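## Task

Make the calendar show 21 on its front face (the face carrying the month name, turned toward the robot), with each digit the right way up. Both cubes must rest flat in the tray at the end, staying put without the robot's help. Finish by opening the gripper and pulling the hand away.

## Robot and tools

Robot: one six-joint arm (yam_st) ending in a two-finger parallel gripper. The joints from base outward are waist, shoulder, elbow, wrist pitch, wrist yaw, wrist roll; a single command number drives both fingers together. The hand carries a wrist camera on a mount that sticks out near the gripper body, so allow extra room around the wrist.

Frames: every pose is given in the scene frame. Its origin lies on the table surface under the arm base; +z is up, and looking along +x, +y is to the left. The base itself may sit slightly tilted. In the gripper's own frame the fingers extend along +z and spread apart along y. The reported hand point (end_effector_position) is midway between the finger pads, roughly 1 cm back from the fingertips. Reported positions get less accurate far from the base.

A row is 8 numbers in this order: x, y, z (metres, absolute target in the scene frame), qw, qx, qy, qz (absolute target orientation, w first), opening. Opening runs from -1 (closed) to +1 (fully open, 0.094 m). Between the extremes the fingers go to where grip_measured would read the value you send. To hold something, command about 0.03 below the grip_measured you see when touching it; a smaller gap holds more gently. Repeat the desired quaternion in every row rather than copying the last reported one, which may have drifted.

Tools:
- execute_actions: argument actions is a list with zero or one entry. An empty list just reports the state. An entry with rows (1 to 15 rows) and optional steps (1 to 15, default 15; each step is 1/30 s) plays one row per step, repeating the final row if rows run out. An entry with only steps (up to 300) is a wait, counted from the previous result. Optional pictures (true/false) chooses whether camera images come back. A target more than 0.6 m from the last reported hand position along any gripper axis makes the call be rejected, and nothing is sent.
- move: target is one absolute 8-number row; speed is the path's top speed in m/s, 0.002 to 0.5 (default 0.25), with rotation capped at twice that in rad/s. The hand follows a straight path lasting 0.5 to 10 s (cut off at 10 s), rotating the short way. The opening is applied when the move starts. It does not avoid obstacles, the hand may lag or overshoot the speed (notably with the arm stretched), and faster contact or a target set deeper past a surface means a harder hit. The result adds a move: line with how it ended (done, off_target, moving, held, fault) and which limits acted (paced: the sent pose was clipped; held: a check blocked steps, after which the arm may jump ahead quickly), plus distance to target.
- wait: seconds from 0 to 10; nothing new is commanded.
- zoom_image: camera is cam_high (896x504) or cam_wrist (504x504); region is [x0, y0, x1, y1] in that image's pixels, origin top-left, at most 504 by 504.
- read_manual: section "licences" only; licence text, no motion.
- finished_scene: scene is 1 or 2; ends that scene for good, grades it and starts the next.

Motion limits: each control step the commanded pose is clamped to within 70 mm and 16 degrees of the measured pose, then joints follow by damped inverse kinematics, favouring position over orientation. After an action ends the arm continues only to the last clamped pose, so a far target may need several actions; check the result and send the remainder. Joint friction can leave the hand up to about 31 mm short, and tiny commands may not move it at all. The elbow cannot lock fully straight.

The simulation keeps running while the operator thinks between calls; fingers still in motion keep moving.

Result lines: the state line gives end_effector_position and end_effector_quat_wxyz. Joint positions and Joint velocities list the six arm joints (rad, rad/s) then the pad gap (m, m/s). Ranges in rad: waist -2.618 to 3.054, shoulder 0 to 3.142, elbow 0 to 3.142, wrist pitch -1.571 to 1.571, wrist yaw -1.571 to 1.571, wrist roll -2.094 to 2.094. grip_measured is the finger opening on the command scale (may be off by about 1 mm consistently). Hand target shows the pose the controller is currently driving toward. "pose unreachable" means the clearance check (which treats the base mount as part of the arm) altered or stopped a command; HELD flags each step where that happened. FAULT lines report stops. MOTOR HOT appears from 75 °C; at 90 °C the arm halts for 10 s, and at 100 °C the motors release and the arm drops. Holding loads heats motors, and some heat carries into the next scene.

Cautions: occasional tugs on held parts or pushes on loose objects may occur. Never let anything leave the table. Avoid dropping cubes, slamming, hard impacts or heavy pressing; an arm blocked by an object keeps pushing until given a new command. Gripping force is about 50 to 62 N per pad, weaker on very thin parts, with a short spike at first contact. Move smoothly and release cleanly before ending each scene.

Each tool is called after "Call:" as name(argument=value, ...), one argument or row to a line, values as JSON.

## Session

Call:
execute_actions(
  actions=[],
)

Scene clock: 0.00 s of 7600.00 s.
end_effector_position=(+0.4080, +0.1830, +0.2396) grip_measured=+1.000 end_effector_quat_wxyz=(+0.455, -0.313, +0.829, -0.086)
Joint positions: [-0.048  0.952  0.793 -0.029 -0.478 -0.09   0.094]
Joint velocities: [-0.007  0.012  0.002  0.022  0.051  0.007  0.   ]
Hand target: +0.408, +0.183, +0.240; +0.455, -0.313, +0.829, -0.086

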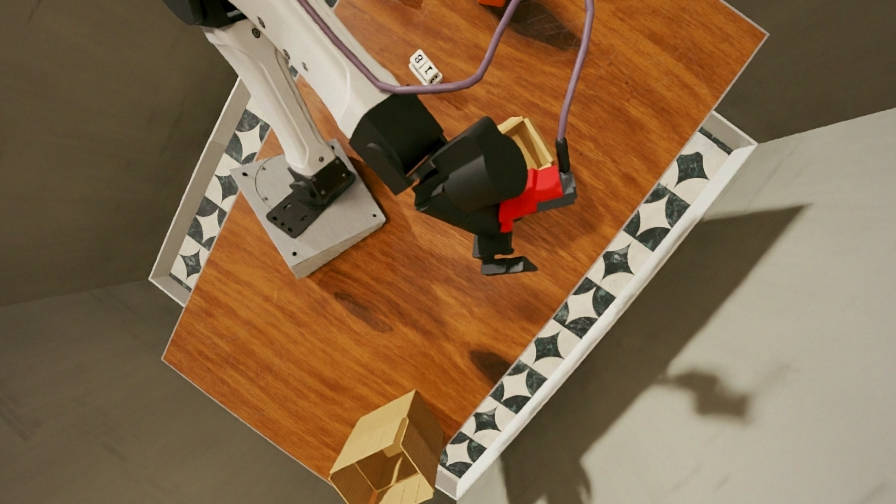

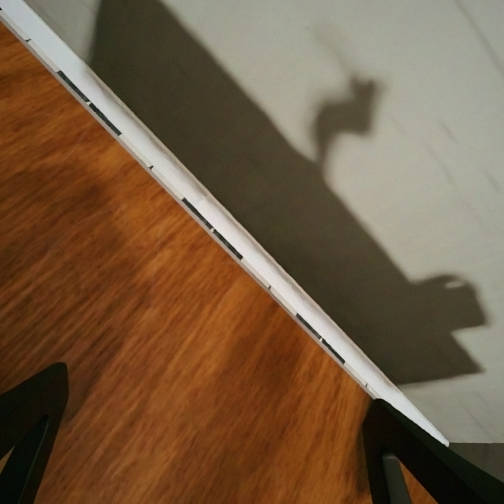

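Call:
zoom_image(
  camera="cam_high",
  region=[385, 30, 465, 100],
)

Region (385, 30, 465, 100) of cam_high's 896x504 image, scaled by 6.300, with more detail than that image has; it fills the top 441 rows of this view, and the rest is white.

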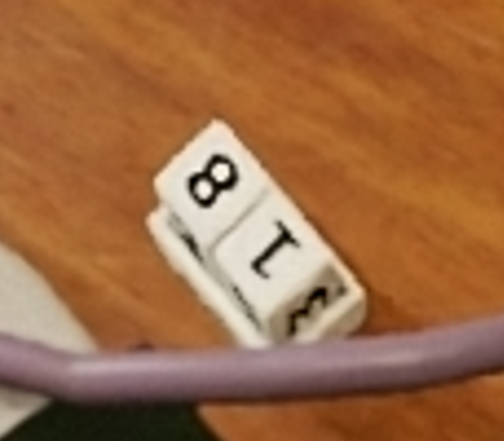

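Call:
move(
  target=[0.2,0.3,0.22,0,-0.64,0.77,0,1],
  speed=0.35,
)

Call:
move(
  target=[0.05,0.31,0.14,0,-0.985,0.174,0,1],
  speed=0.35,
)

Scene clock: 10.17 s of 7600.00 s.
end_effector_position=(+0.1980, +0.2937, +0.2196) grip_measured=+1.000 end_effector_quat_wxyz=(+0.005, -0.647, +0.762, +0.004)
Joint positions: [ 0.648  1.009  1.447 -1.408 -0.337 -0.703  0.094]
Joint velocities: [ 0.022 -0.012  0.007 -0.022  0.051  0.066  0.   ]
Hand target: +0.199, +0.296, +0.221; +0.002, -0.646, +0.764, +0.003
Off the commanded pose: 0.007 m, 1 deg.
After step 90, 4.83 s passed at rest.
move: done

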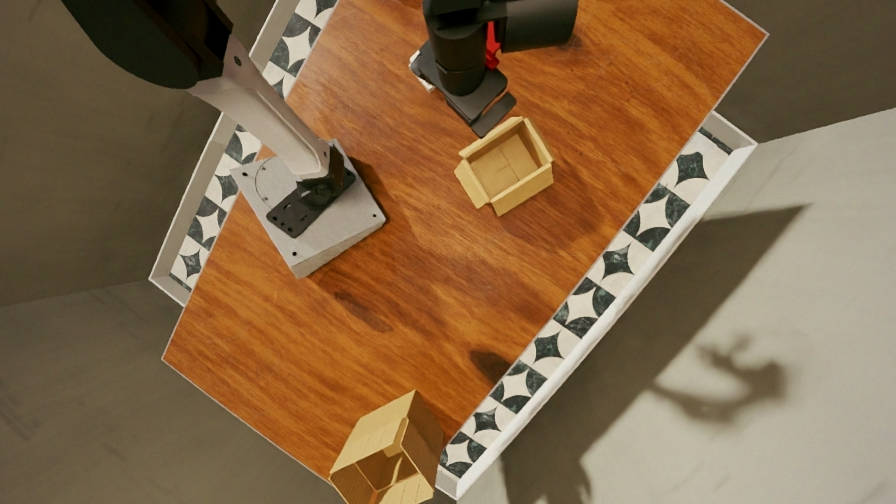

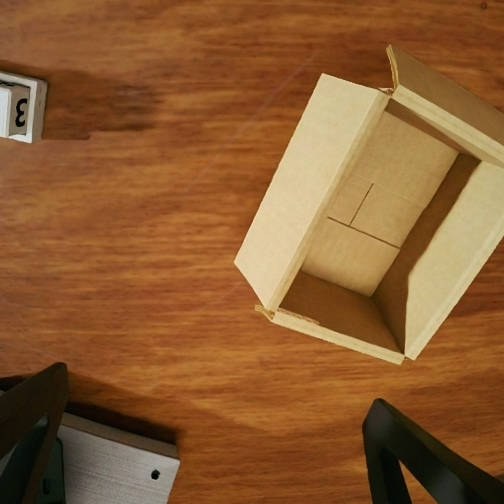

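Scene clock: 12.70 s of 7600.00 s.
end_effector_position=(+0.0564, +0.3123, +0.1475) grip_measured=+1.000 end_effector_quat_wxyz=(-0.013, +0.982, -0.187, -0.003)
Joint positions: [ 1.784  0.901  1.031 -1.094  0.348 -1.144  0.094]
Joint velocities: [-0.002 -0.022  0.017  0.007  0.051  0.022  0.   ]
Hand target: +0.053, +0.311, +0.141; -0.007, +0.985, -0.175, +0.000
Off the commanded pose: 0.010 m, 2 deg.
move: done

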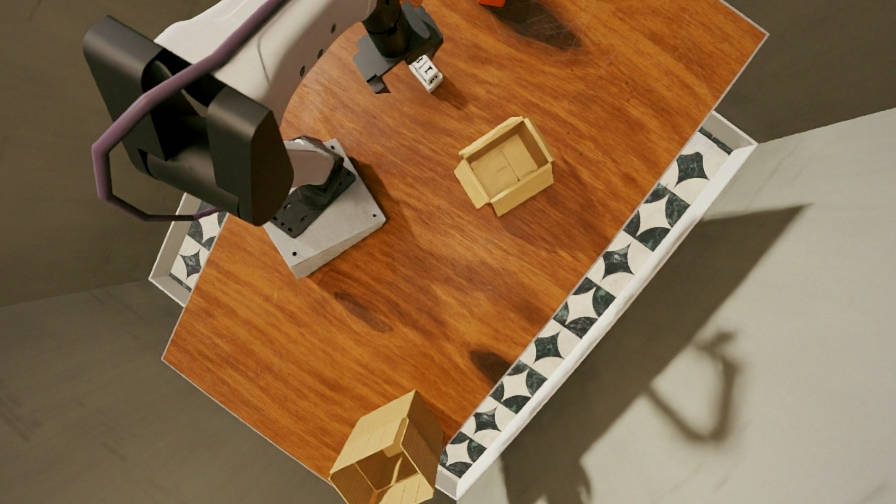

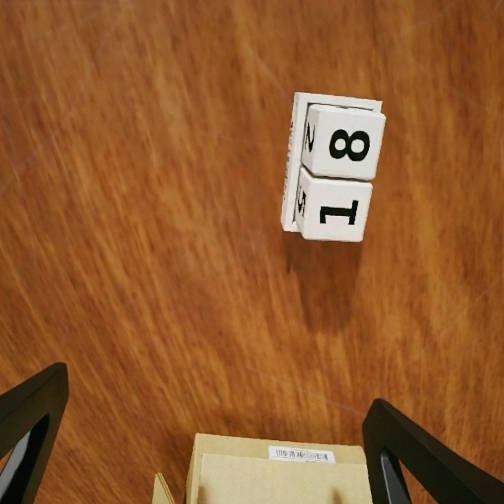

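Call:
move(
  target=[0.048,0.372,0.065,0,-0.982,0.19,0,0.6],
  speed=0.15,
)

Scene clock: 23.77 s of 7600.00 s.
end_effector_position=(+0.0450, +0.3619, +0.0653) grip_measured=+0.602 end_effector_quat_wxyz=(+0.012, +0.982, -0.187, +0.004)
Joint positions: [ 1.697  1.245  1.062 -0.811  0.303 -1.202  0.075]
Joint velocities: [-0.002 -0.002 -0.002  0.007 -0.037 -0.022 -0.001]
Hand target: +0.047, +0.372, +0.066; +0.000, +0.982, -0.190, +0.000
Off the commanded pose: 0.011 m, 1 deg.
After step 90, 6.83 s passed at rest.
move: off_target

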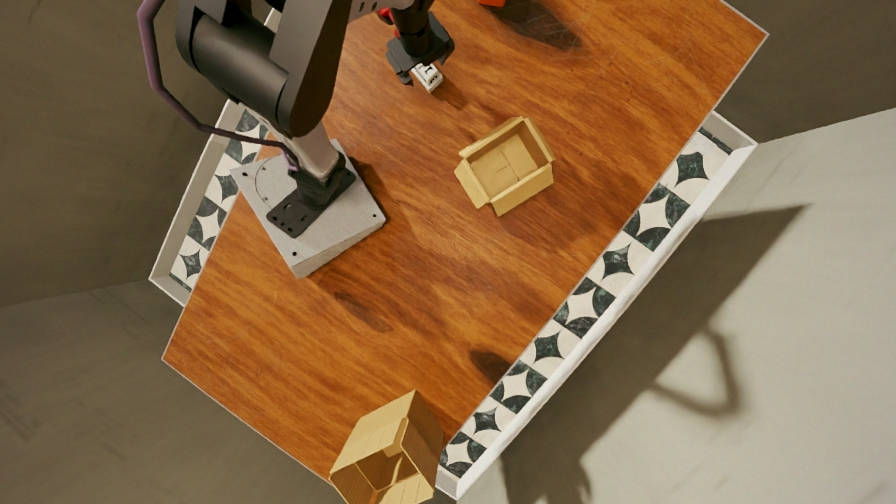

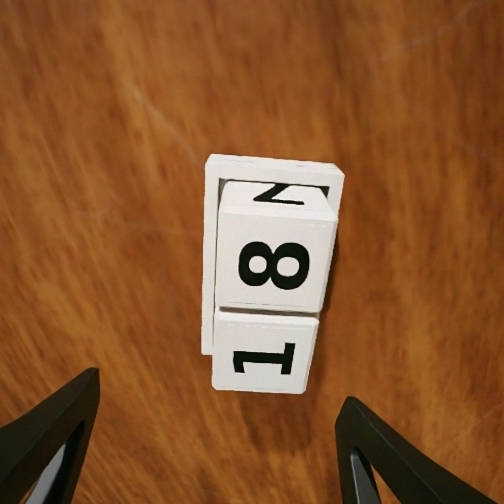

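Call:
move(
  target=[0.05,0.372,0.034,0,-0.986,0.168,0,0.6],
  speed=0.04,
)

Scene clock: 26.43 s of 7600.00 s.
end_effector_position=(+0.0505, +0.3773, +0.0423) grip_measured=+0.602 end_effector_quat_wxyz=(-0.007, +0.985, -0.172, +0.001)
Joint positions: [ 1.649  1.307  1.049 -0.684  0.277 -1.285  0.075]
Joint velocities: [-0.007  0.012 -0.022 -0.007 -0.037  0.007  0.   ]
Hand target: +0.050, +0.372, +0.034; +0.001, +0.986, -0.168, +0.000
Off the commanded pose: 0.010 m, 1 deg.
move: done

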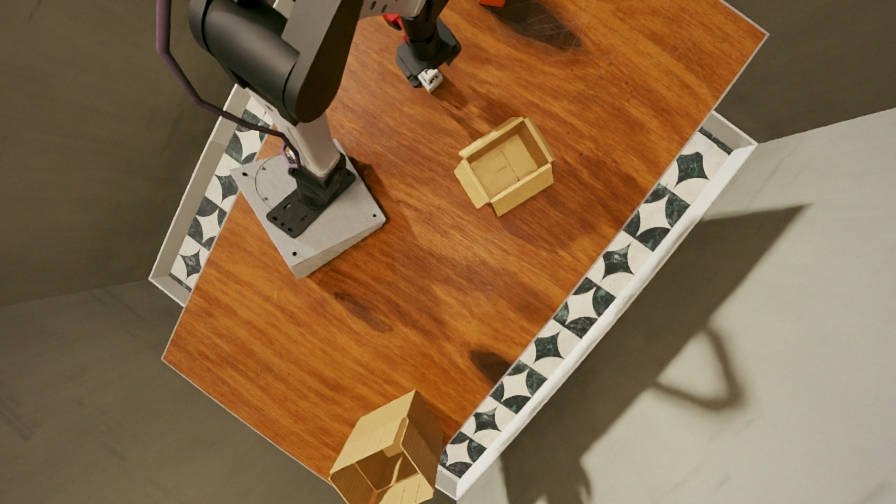

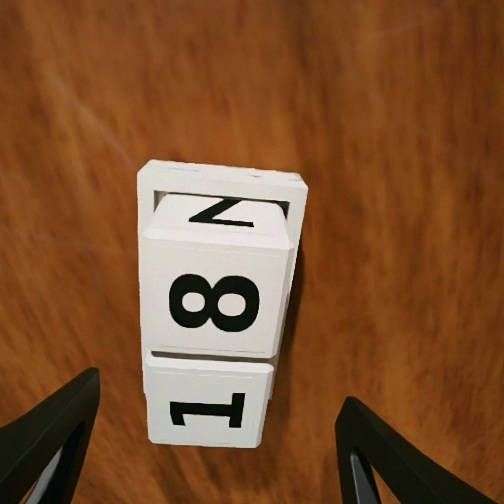

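Call:
move(
  target=[0.045,0.369,0.03,0,-0.988,0.155,0,0.3],
  speed=0.03,
)

Call:
move(
  target=[0.045,0.369,0.03,0,-0.988,0.155,0,-0.37],
  speed=0.03,
)

Scene clock: 29.90 s of 7600.00 s.
end_effector_position=(+0.0490, +0.3741, +0.0379) grip_measured=+0.302 end_effector_quat_wxyz=(-0.008, +0.986, -0.164, +0.001)
Joint positions: [ 1.649  1.307  1.027 -0.661  0.276 -1.302  0.061]
Joint velocities: [ 0.002  0.002 -0.017  0.007  0.037 -0.081 -0.001]
Hand target: +0.045, +0.369, +0.030; +0.000, +0.988, -0.155, -0.000
Off the commanded pose: 0.010 m, 1 deg.
move: done

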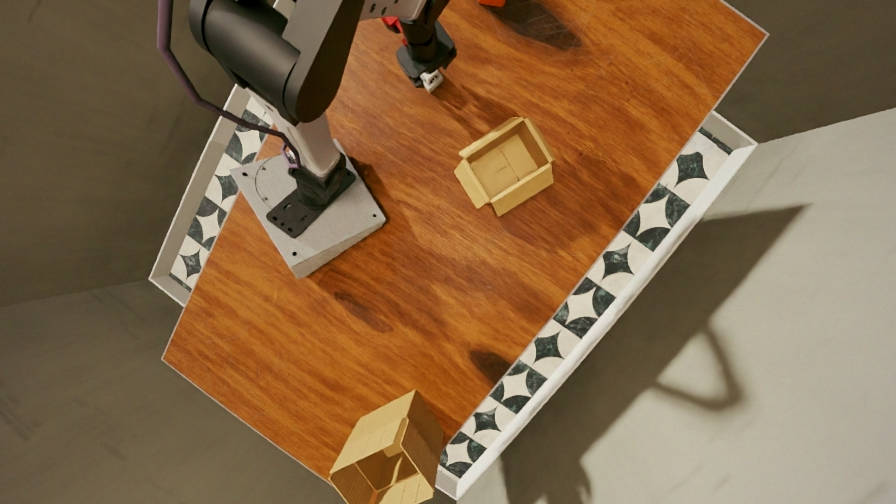

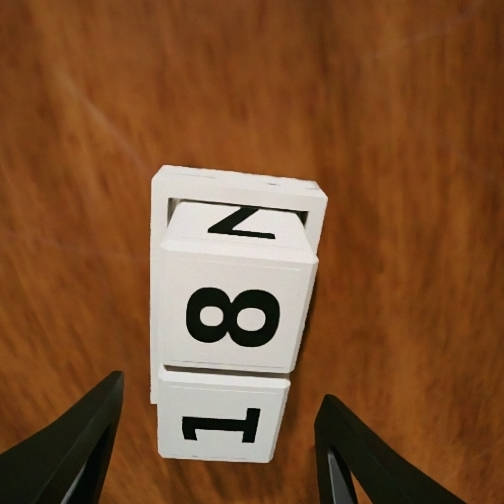

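Scene clock: 30.60 s of 7600.00 s.
end_effector_position=(+0.0490, +0.3743, +0.0379) grip_measured=-0.342 end_effector_quat_wxyz=(-0.008, +0.987, -0.163, +0.001)
Joint positions: [ 1.649  1.307  1.027 -0.66   0.276 -1.303  0.031]
Joint velocities: [-0.002  0.007  0.027  0.037  0.007 -0.11  -0.   ]
Hand target: +0.045, +0.369, +0.030; +0.000, +0.988, -0.155, -0.000
Off the commanded pose: 0.010 m, 1 deg.
move: done

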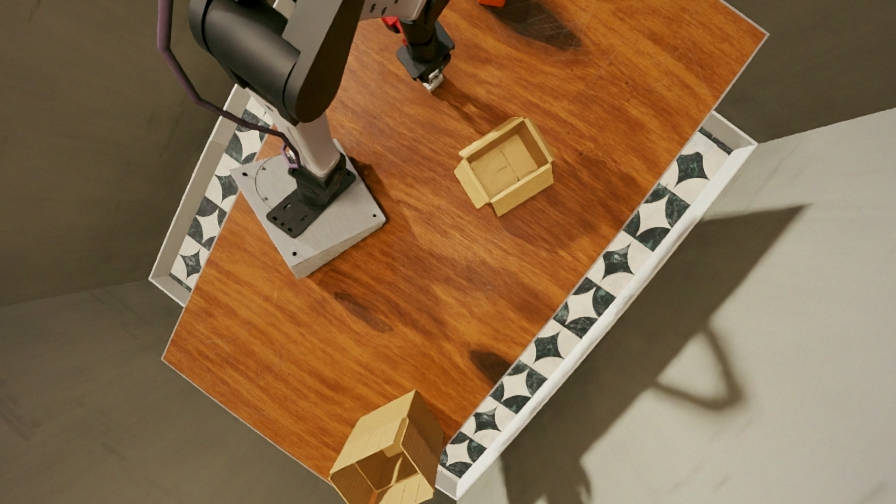

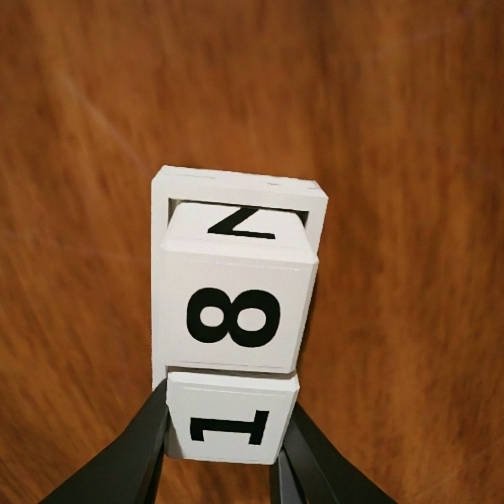

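Call:
move(
  target=[0.051,0.38,0.09,0,-0.986,0.165,0,-0.375],
  speed=0.06,
)

Call:
move(
  target=[0.19,0.46,0.06,0,-0.985,0.174,0,-0.375],
  speed=0.2,
)

Call:
move(
  target=[0.19,0.46,0.017,0,-0.985,0.174,0,-0.375],
  speed=0.035,
)

Scene clock: 37.83 s of 7600.00 s.
end_effector_position=(+0.0502, +0.3722, +0.0783) grip_measured=-0.342 end_effector_quat_wxyz=(+0.015, +0.987, -0.160, +0.001)
Joint positions: [ 1.688  1.257  1.143 -0.883  0.293 -1.263  0.031]
Joint velocities: [ 0.012  0.007 -0.017 -0.037  0.022  0.007  0.   ]
Hand target: +0.052, +0.380, +0.090; -0.001, +0.986, -0.165, -0.000
Off the commanded pose: 0.014 m, 2 deg.
After step 90, 2.83 s passed at rest.
move: off_target

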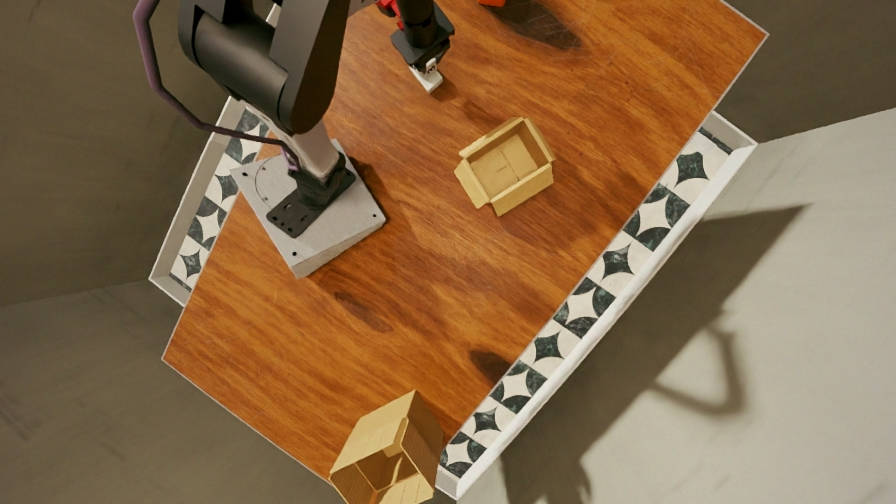

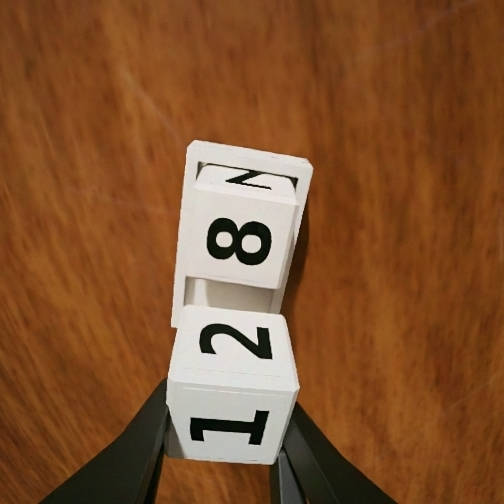

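Scene clock: 39.30 s of 7600.00 s.
end_effector_position=(+0.1864, +0.4578, +0.0597) grip_measured=-0.342 end_effector_quat_wxyz=(+0.002, +0.984, -0.177, +0.004)
Joint positions: [ 1.256  1.614  1.698 -0.995  0.044 -1.589  0.031]
Joint velocities: [ 0.002  0.007  0.007 -0.066 -0.037 -0.007 -0.002]
Hand target: +0.188, +0.460, +0.061; +0.003, +0.985, -0.174, +0.001
Off the commanded pose: 0.004 m, 1 deg.
move: done

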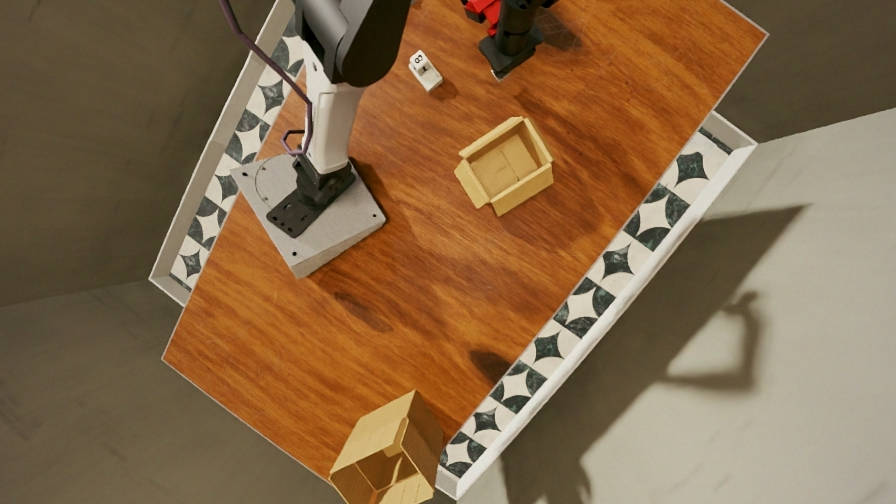

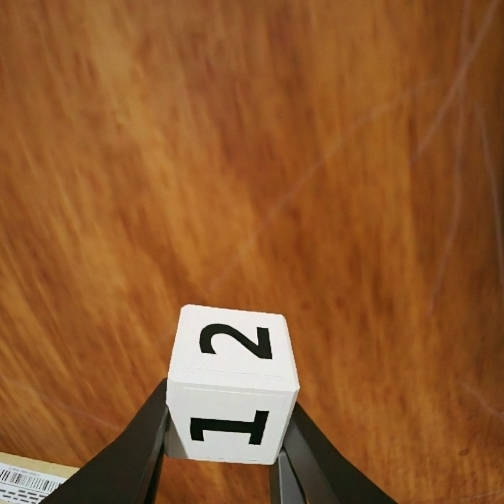

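Scene clock: 40.77 s of 7600.00 s.
end_effector_position=(+0.1891, +0.4655, +0.0302) grip_measured=-0.342 end_effector_quat_wxyz=(-0.007, +0.984, -0.176, +0.003)
Joint positions: [ 1.25   1.672  1.674 -0.894  0.035 -1.598  0.031]
Joint velocities: [-0.022 -0.012  0.007  0.022 -0.11   0.037  0.   ]
Hand target: +0.190, +0.460, +0.017; +0.000, +0.985, -0.174, +0.000
Off the commanded pose: 0.014 m, 1 deg.
move: off_target

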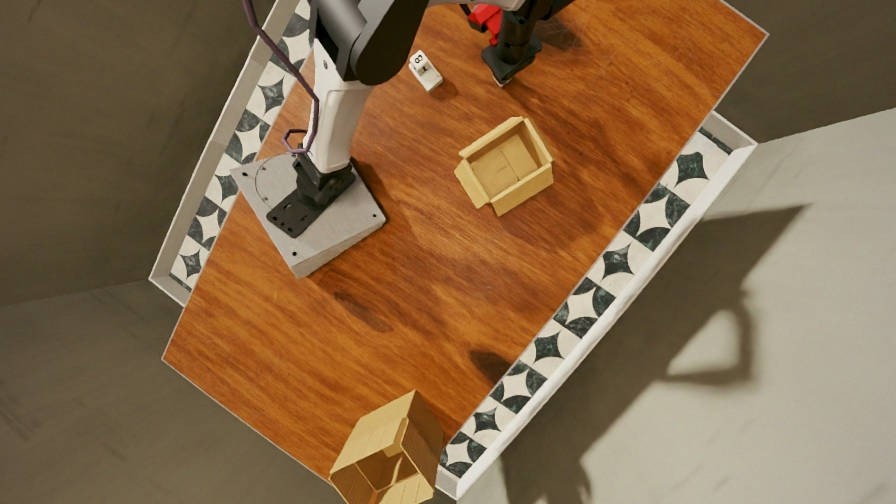

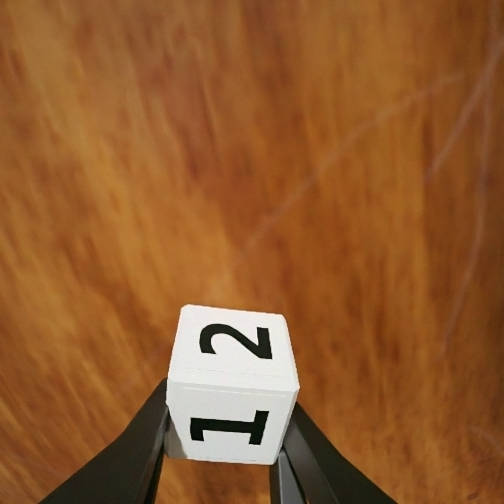

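Call:
move(
  target=[0.19,0.46,0.02,0,-0.985,0.174,0,0.5],
  speed=0.03,
)

Call:
move(
  target=[0.19,0.465,0.09,0,-0.985,0.174,0,0.5],
  speed=0.15,
)

Call:
move(
  target=[0.182,0.458,0.085,0.44,-0.484,0.691,0.308,0.5],
  speed=0.35,
)

Call:
move(
  target=[0.186,0.469,0.027,0.44,-0.484,0.691,0.308,0.5],
  speed=0.05,
)

Scene clock: 45.97 s of 7600.00 s.
end_effector_position=(+0.1893, +0.4662, +0.0302) grip_measured=+0.498 end_effector_quat_wxyz=(-0.009, +0.985, -0.175, +0.003)
Joint positions: [ 1.25   1.672  1.674 -0.891  0.034 -1.599  0.07 ]
Joint velocities: [-0.012  0.007 -0.022 -0.022 -0.022  0.022 -0.001]
Hand target: +0.190, +0.460, +0.020; +0.000, +0.985, -0.174, -0.000
Off the commanded pose: 0.012 m, 1 deg.
After step 90, 1.50 s passed at rest.
move: off_target

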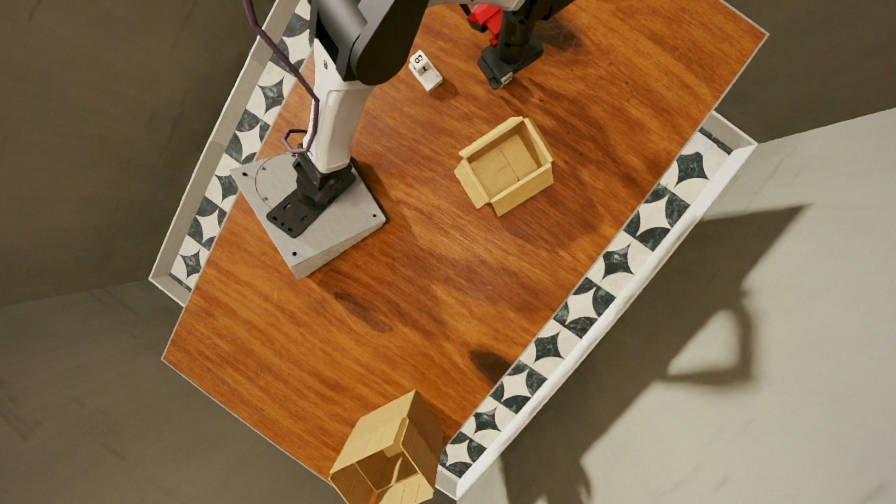

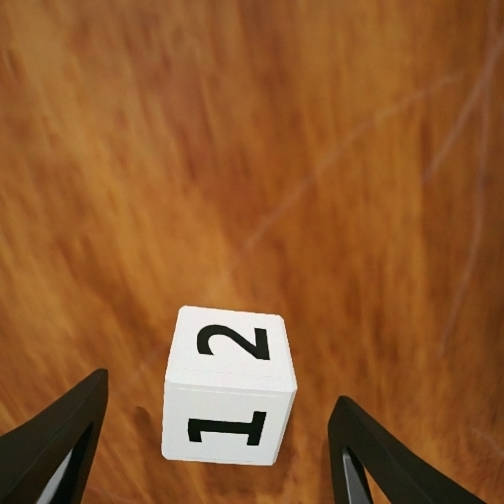

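Scene clock: 47.03 s of 7600.00 s.
end_effector_position=(+0.1890, +0.4610, +0.0812) grip_measured=+0.498 end_effector_quat_wxyz=(+0.007, +0.985, -0.174, -0.000)
Joint positions: [ 1.25   1.615  1.79  -1.096  0.034 -1.599  0.07 ]
Joint velocities: [-0.007  0.017 -0.002 -0.022 -0.022  0.007 -0.   ]
Hand target: +0.190, +0.464, +0.090; -0.000, +0.985, -0.174, -0.000
Off the commanded pose: 0.010 m, 1 deg.
move: done

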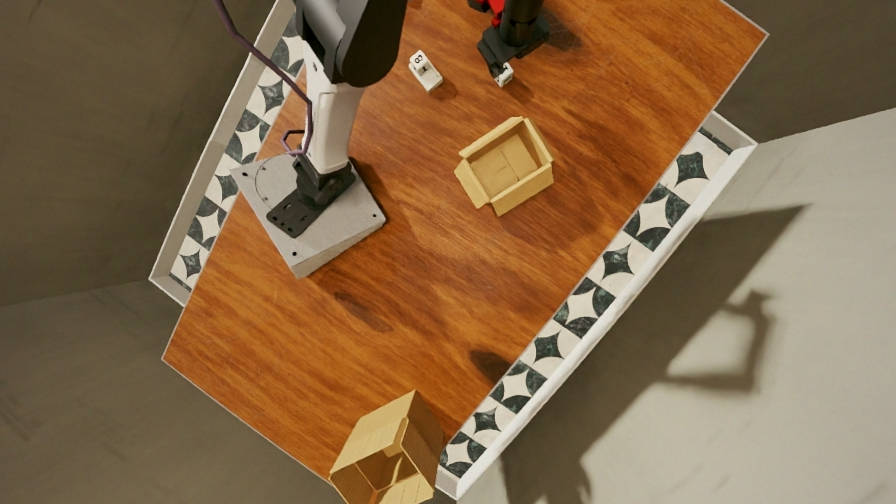

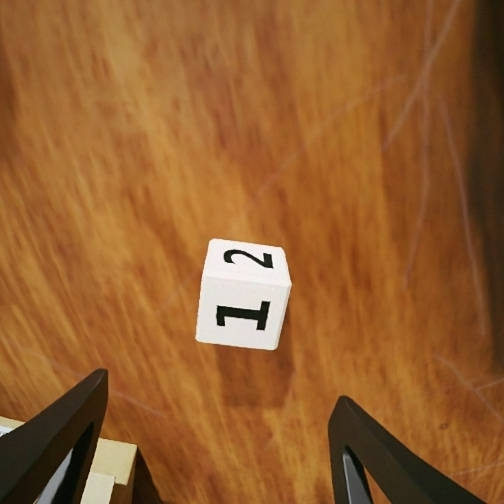

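Scene clock: 50.50 s of 7600.00 s.
end_effector_position=(+0.1868, +0.4628, +0.0905) grip_measured=+0.498 end_effector_quat_wxyz=(+0.449, -0.479, +0.691, +0.302)
Joint positions: [ 1.244  1.321  0.511  1.048  0.001 -0.045  0.07 ]
Joint velocities: [-0.002 -0.002 -0.017  0.022  0.051  0.007  0.   ]
Hand target: +0.182, +0.459, +0.084; +0.443, -0.477, +0.696, +0.302
Off the commanded pose: 0.009 m, 1 deg.
move: done

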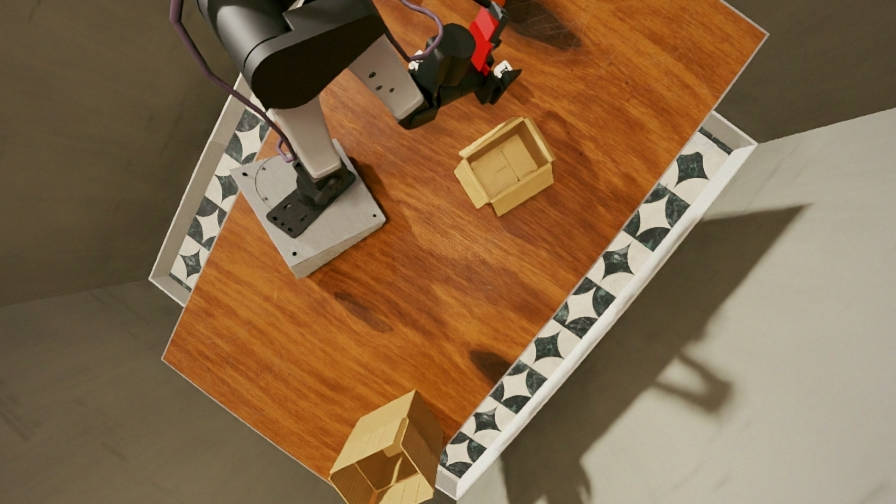

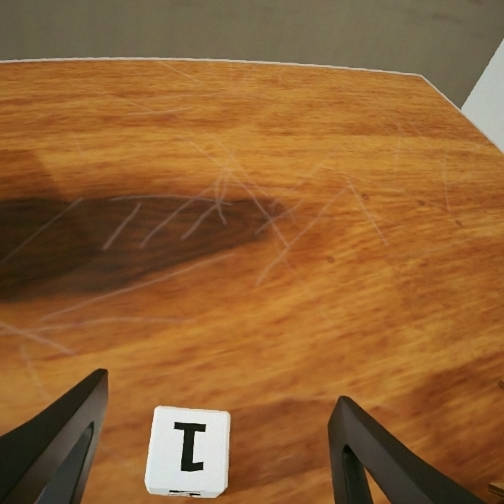

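Scene clock: 52.27 s of 7600.00 s.
end_effector_position=(+0.1806, +0.4618, +0.0224) grip_measured=+0.498 end_effector_quat_wxyz=(+0.429, -0.490, +0.697, +0.299)
Joint positions: [ 1.244  1.636  0.549  1.281 -0.019 -0.045  0.07 ]
Joint velocities: [-0.012 -0.017  0.012 -0.081 -0.022 -0.022 -0.   ]
Hand target: +0.186, +0.470, +0.028; +0.440, -0.484, +0.691, +0.308
Off the commanded pose: 0.010 m, 2 deg.
move: done

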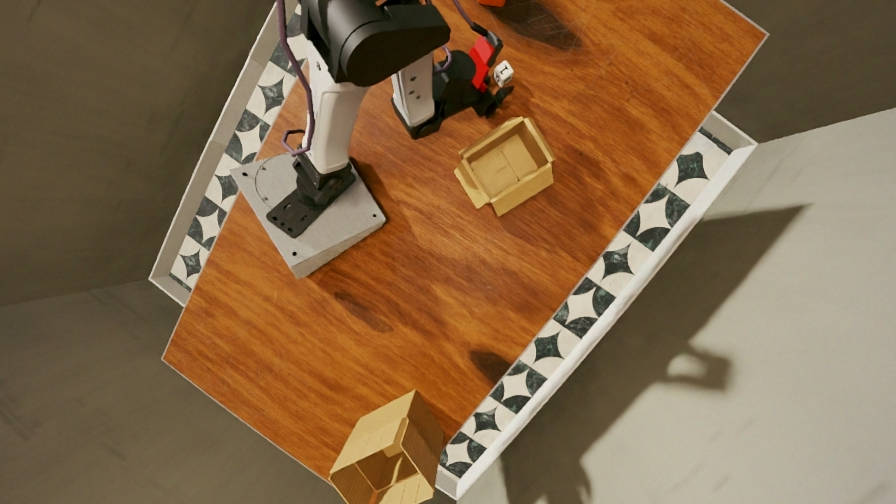

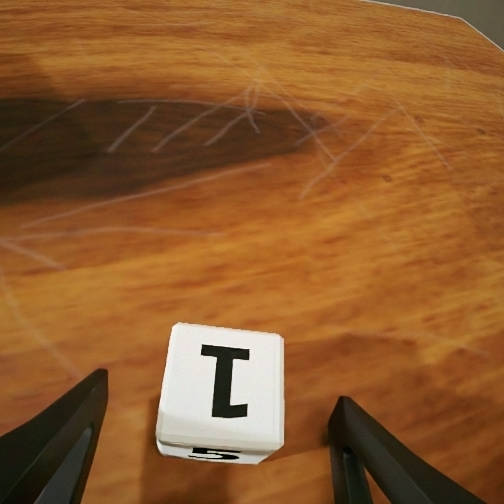

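Call:
move(
  target=[0.183,0.465,0.025,0.435,-0.487,0.694,0.303,-0.375],
  speed=0.03,
)

Call:
move(
  target=[0.186,0.465,0.09,0.35,-0.52,0.74,0.24,-0.375],
  speed=0.15,
)

Call:
move(
  target=[0.19,0.45,0.075,-0.041,-0.957,0.169,-0.23,-0.375],
  speed=0.35,
)

Call:
move(
  target=[0.19,0.45,0.02,-0.041,-0.957,0.169,-0.23,-0.375],
  speed=0.035,
)

Scene clock: 57.37 s of 7600.00 s.
end_effector_position=(+0.1806, +0.4620, +0.0228) grip_measured=-0.341 end_effector_quat_wxyz=(+0.430, -0.490, +0.697, +0.300)
Joint positions: [ 1.244  1.636  0.549  1.282 -0.019 -0.045  0.031]
Joint velocities: [ 0.007  0.007  0.002  0.095 -0.022 -0.022  0.   ]
Hand target: +0.183, +0.465, +0.025; +0.435, -0.487, +0.694, +0.303
Off the commanded pose: 0.004 m, 1 deg.
After step 90, 1.40 s passed at rest.
move: done

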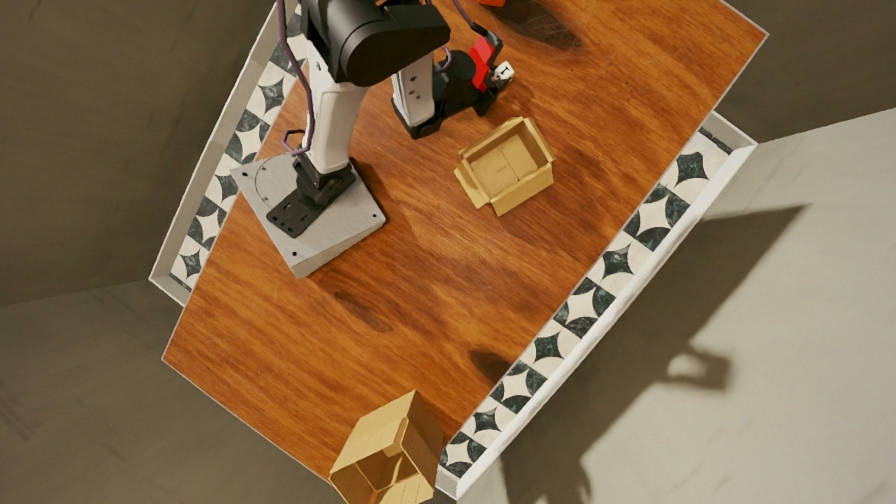

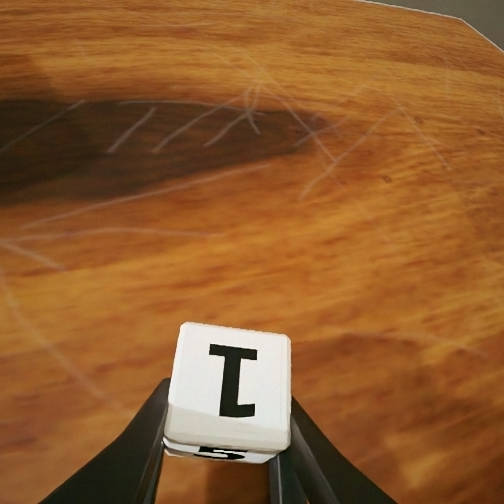

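Scene clock: 58.90 s of 7600.00 s.
end_effector_position=(+0.1806, +0.4550, +0.0760) grip_measured=-0.341 end_effector_quat_wxyz=(+0.333, -0.525, +0.747, +0.236)
Joint positions: [ 1.244  1.179  0.667  0.446 -0.013 -0.045  0.031]
Joint velocities: [ 0.002  0.002 -0.012 -0.022 -0.081  0.037 -0.001]
Hand target: +0.186, +0.464, +0.090; +0.350, -0.522, +0.740, +0.240
Off the commanded pose: 0.018 m, 2 deg.
move: off_target

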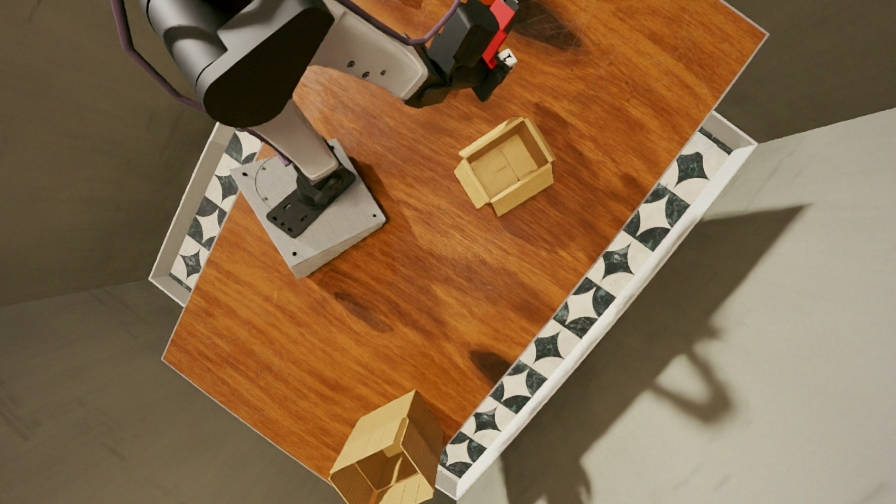

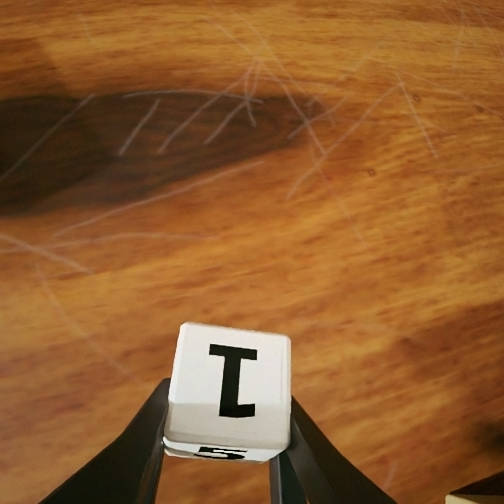

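Scene clock: 62.33 s of 7600.00 s.
end_effector_position=(+0.1915, +0.4460, +0.0755) grip_measured=-0.341 end_effector_quat_wxyz=(+0.039, +0.959, -0.170, +0.225)
Joint positions: [ 1.465  1.628  1.684 -1.056  0.619 -1.398  0.031]
Joint velocities: [-0.002  0.032 -0.022 -0.081 -0.037  0.022 -0.   ]
Hand target: +0.191, +0.450, +0.078; +0.040, +0.959, -0.161, +0.228
Off the commanded pose: 0.004 m, 1 deg.
move: done

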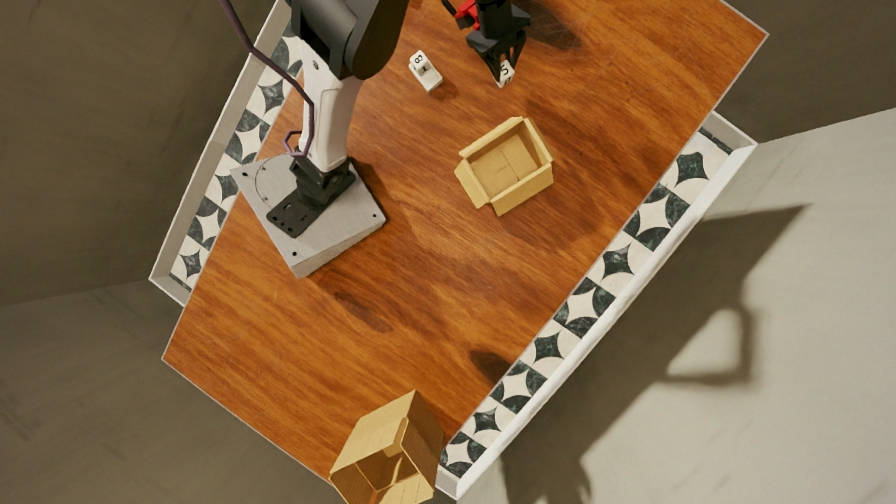

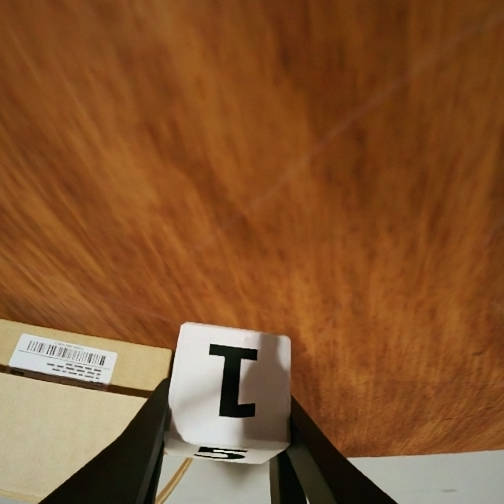

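Scene clock: 64.17 s of 7600.00 s.
end_effector_position=(+0.1876, +0.4555, +0.0320) grip_measured=-0.341 end_effector_quat_wxyz=(+0.033, +0.958, -0.172, +0.227)
Joint positions: [ 1.463  1.719  1.656 -0.922  0.622 -1.402  0.031]
Joint velocities: [ 0.007  0.017 -0.037 -0.037  0.022 -0.007  0.001]
Hand target: +0.190, +0.450, +0.020; +0.041, +0.957, -0.169, +0.230
Off the commanded pose: 0.013 m, 1 deg.
move: off_target

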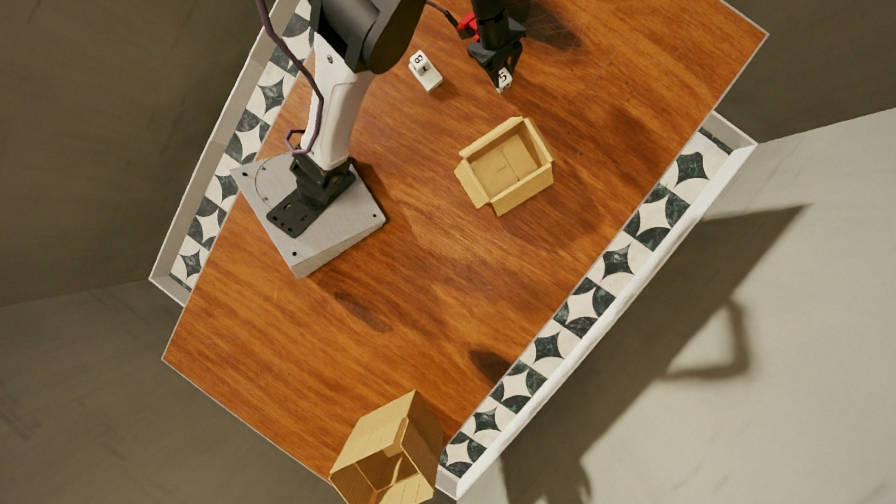

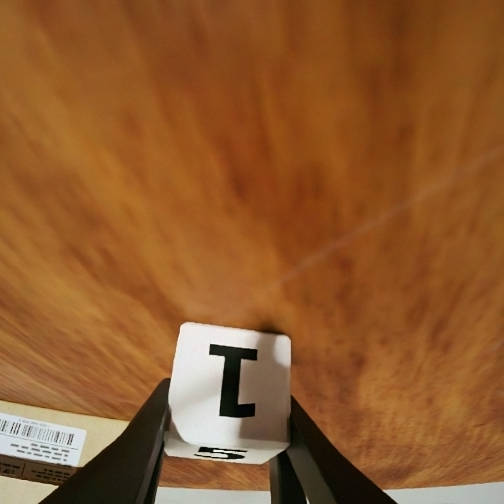

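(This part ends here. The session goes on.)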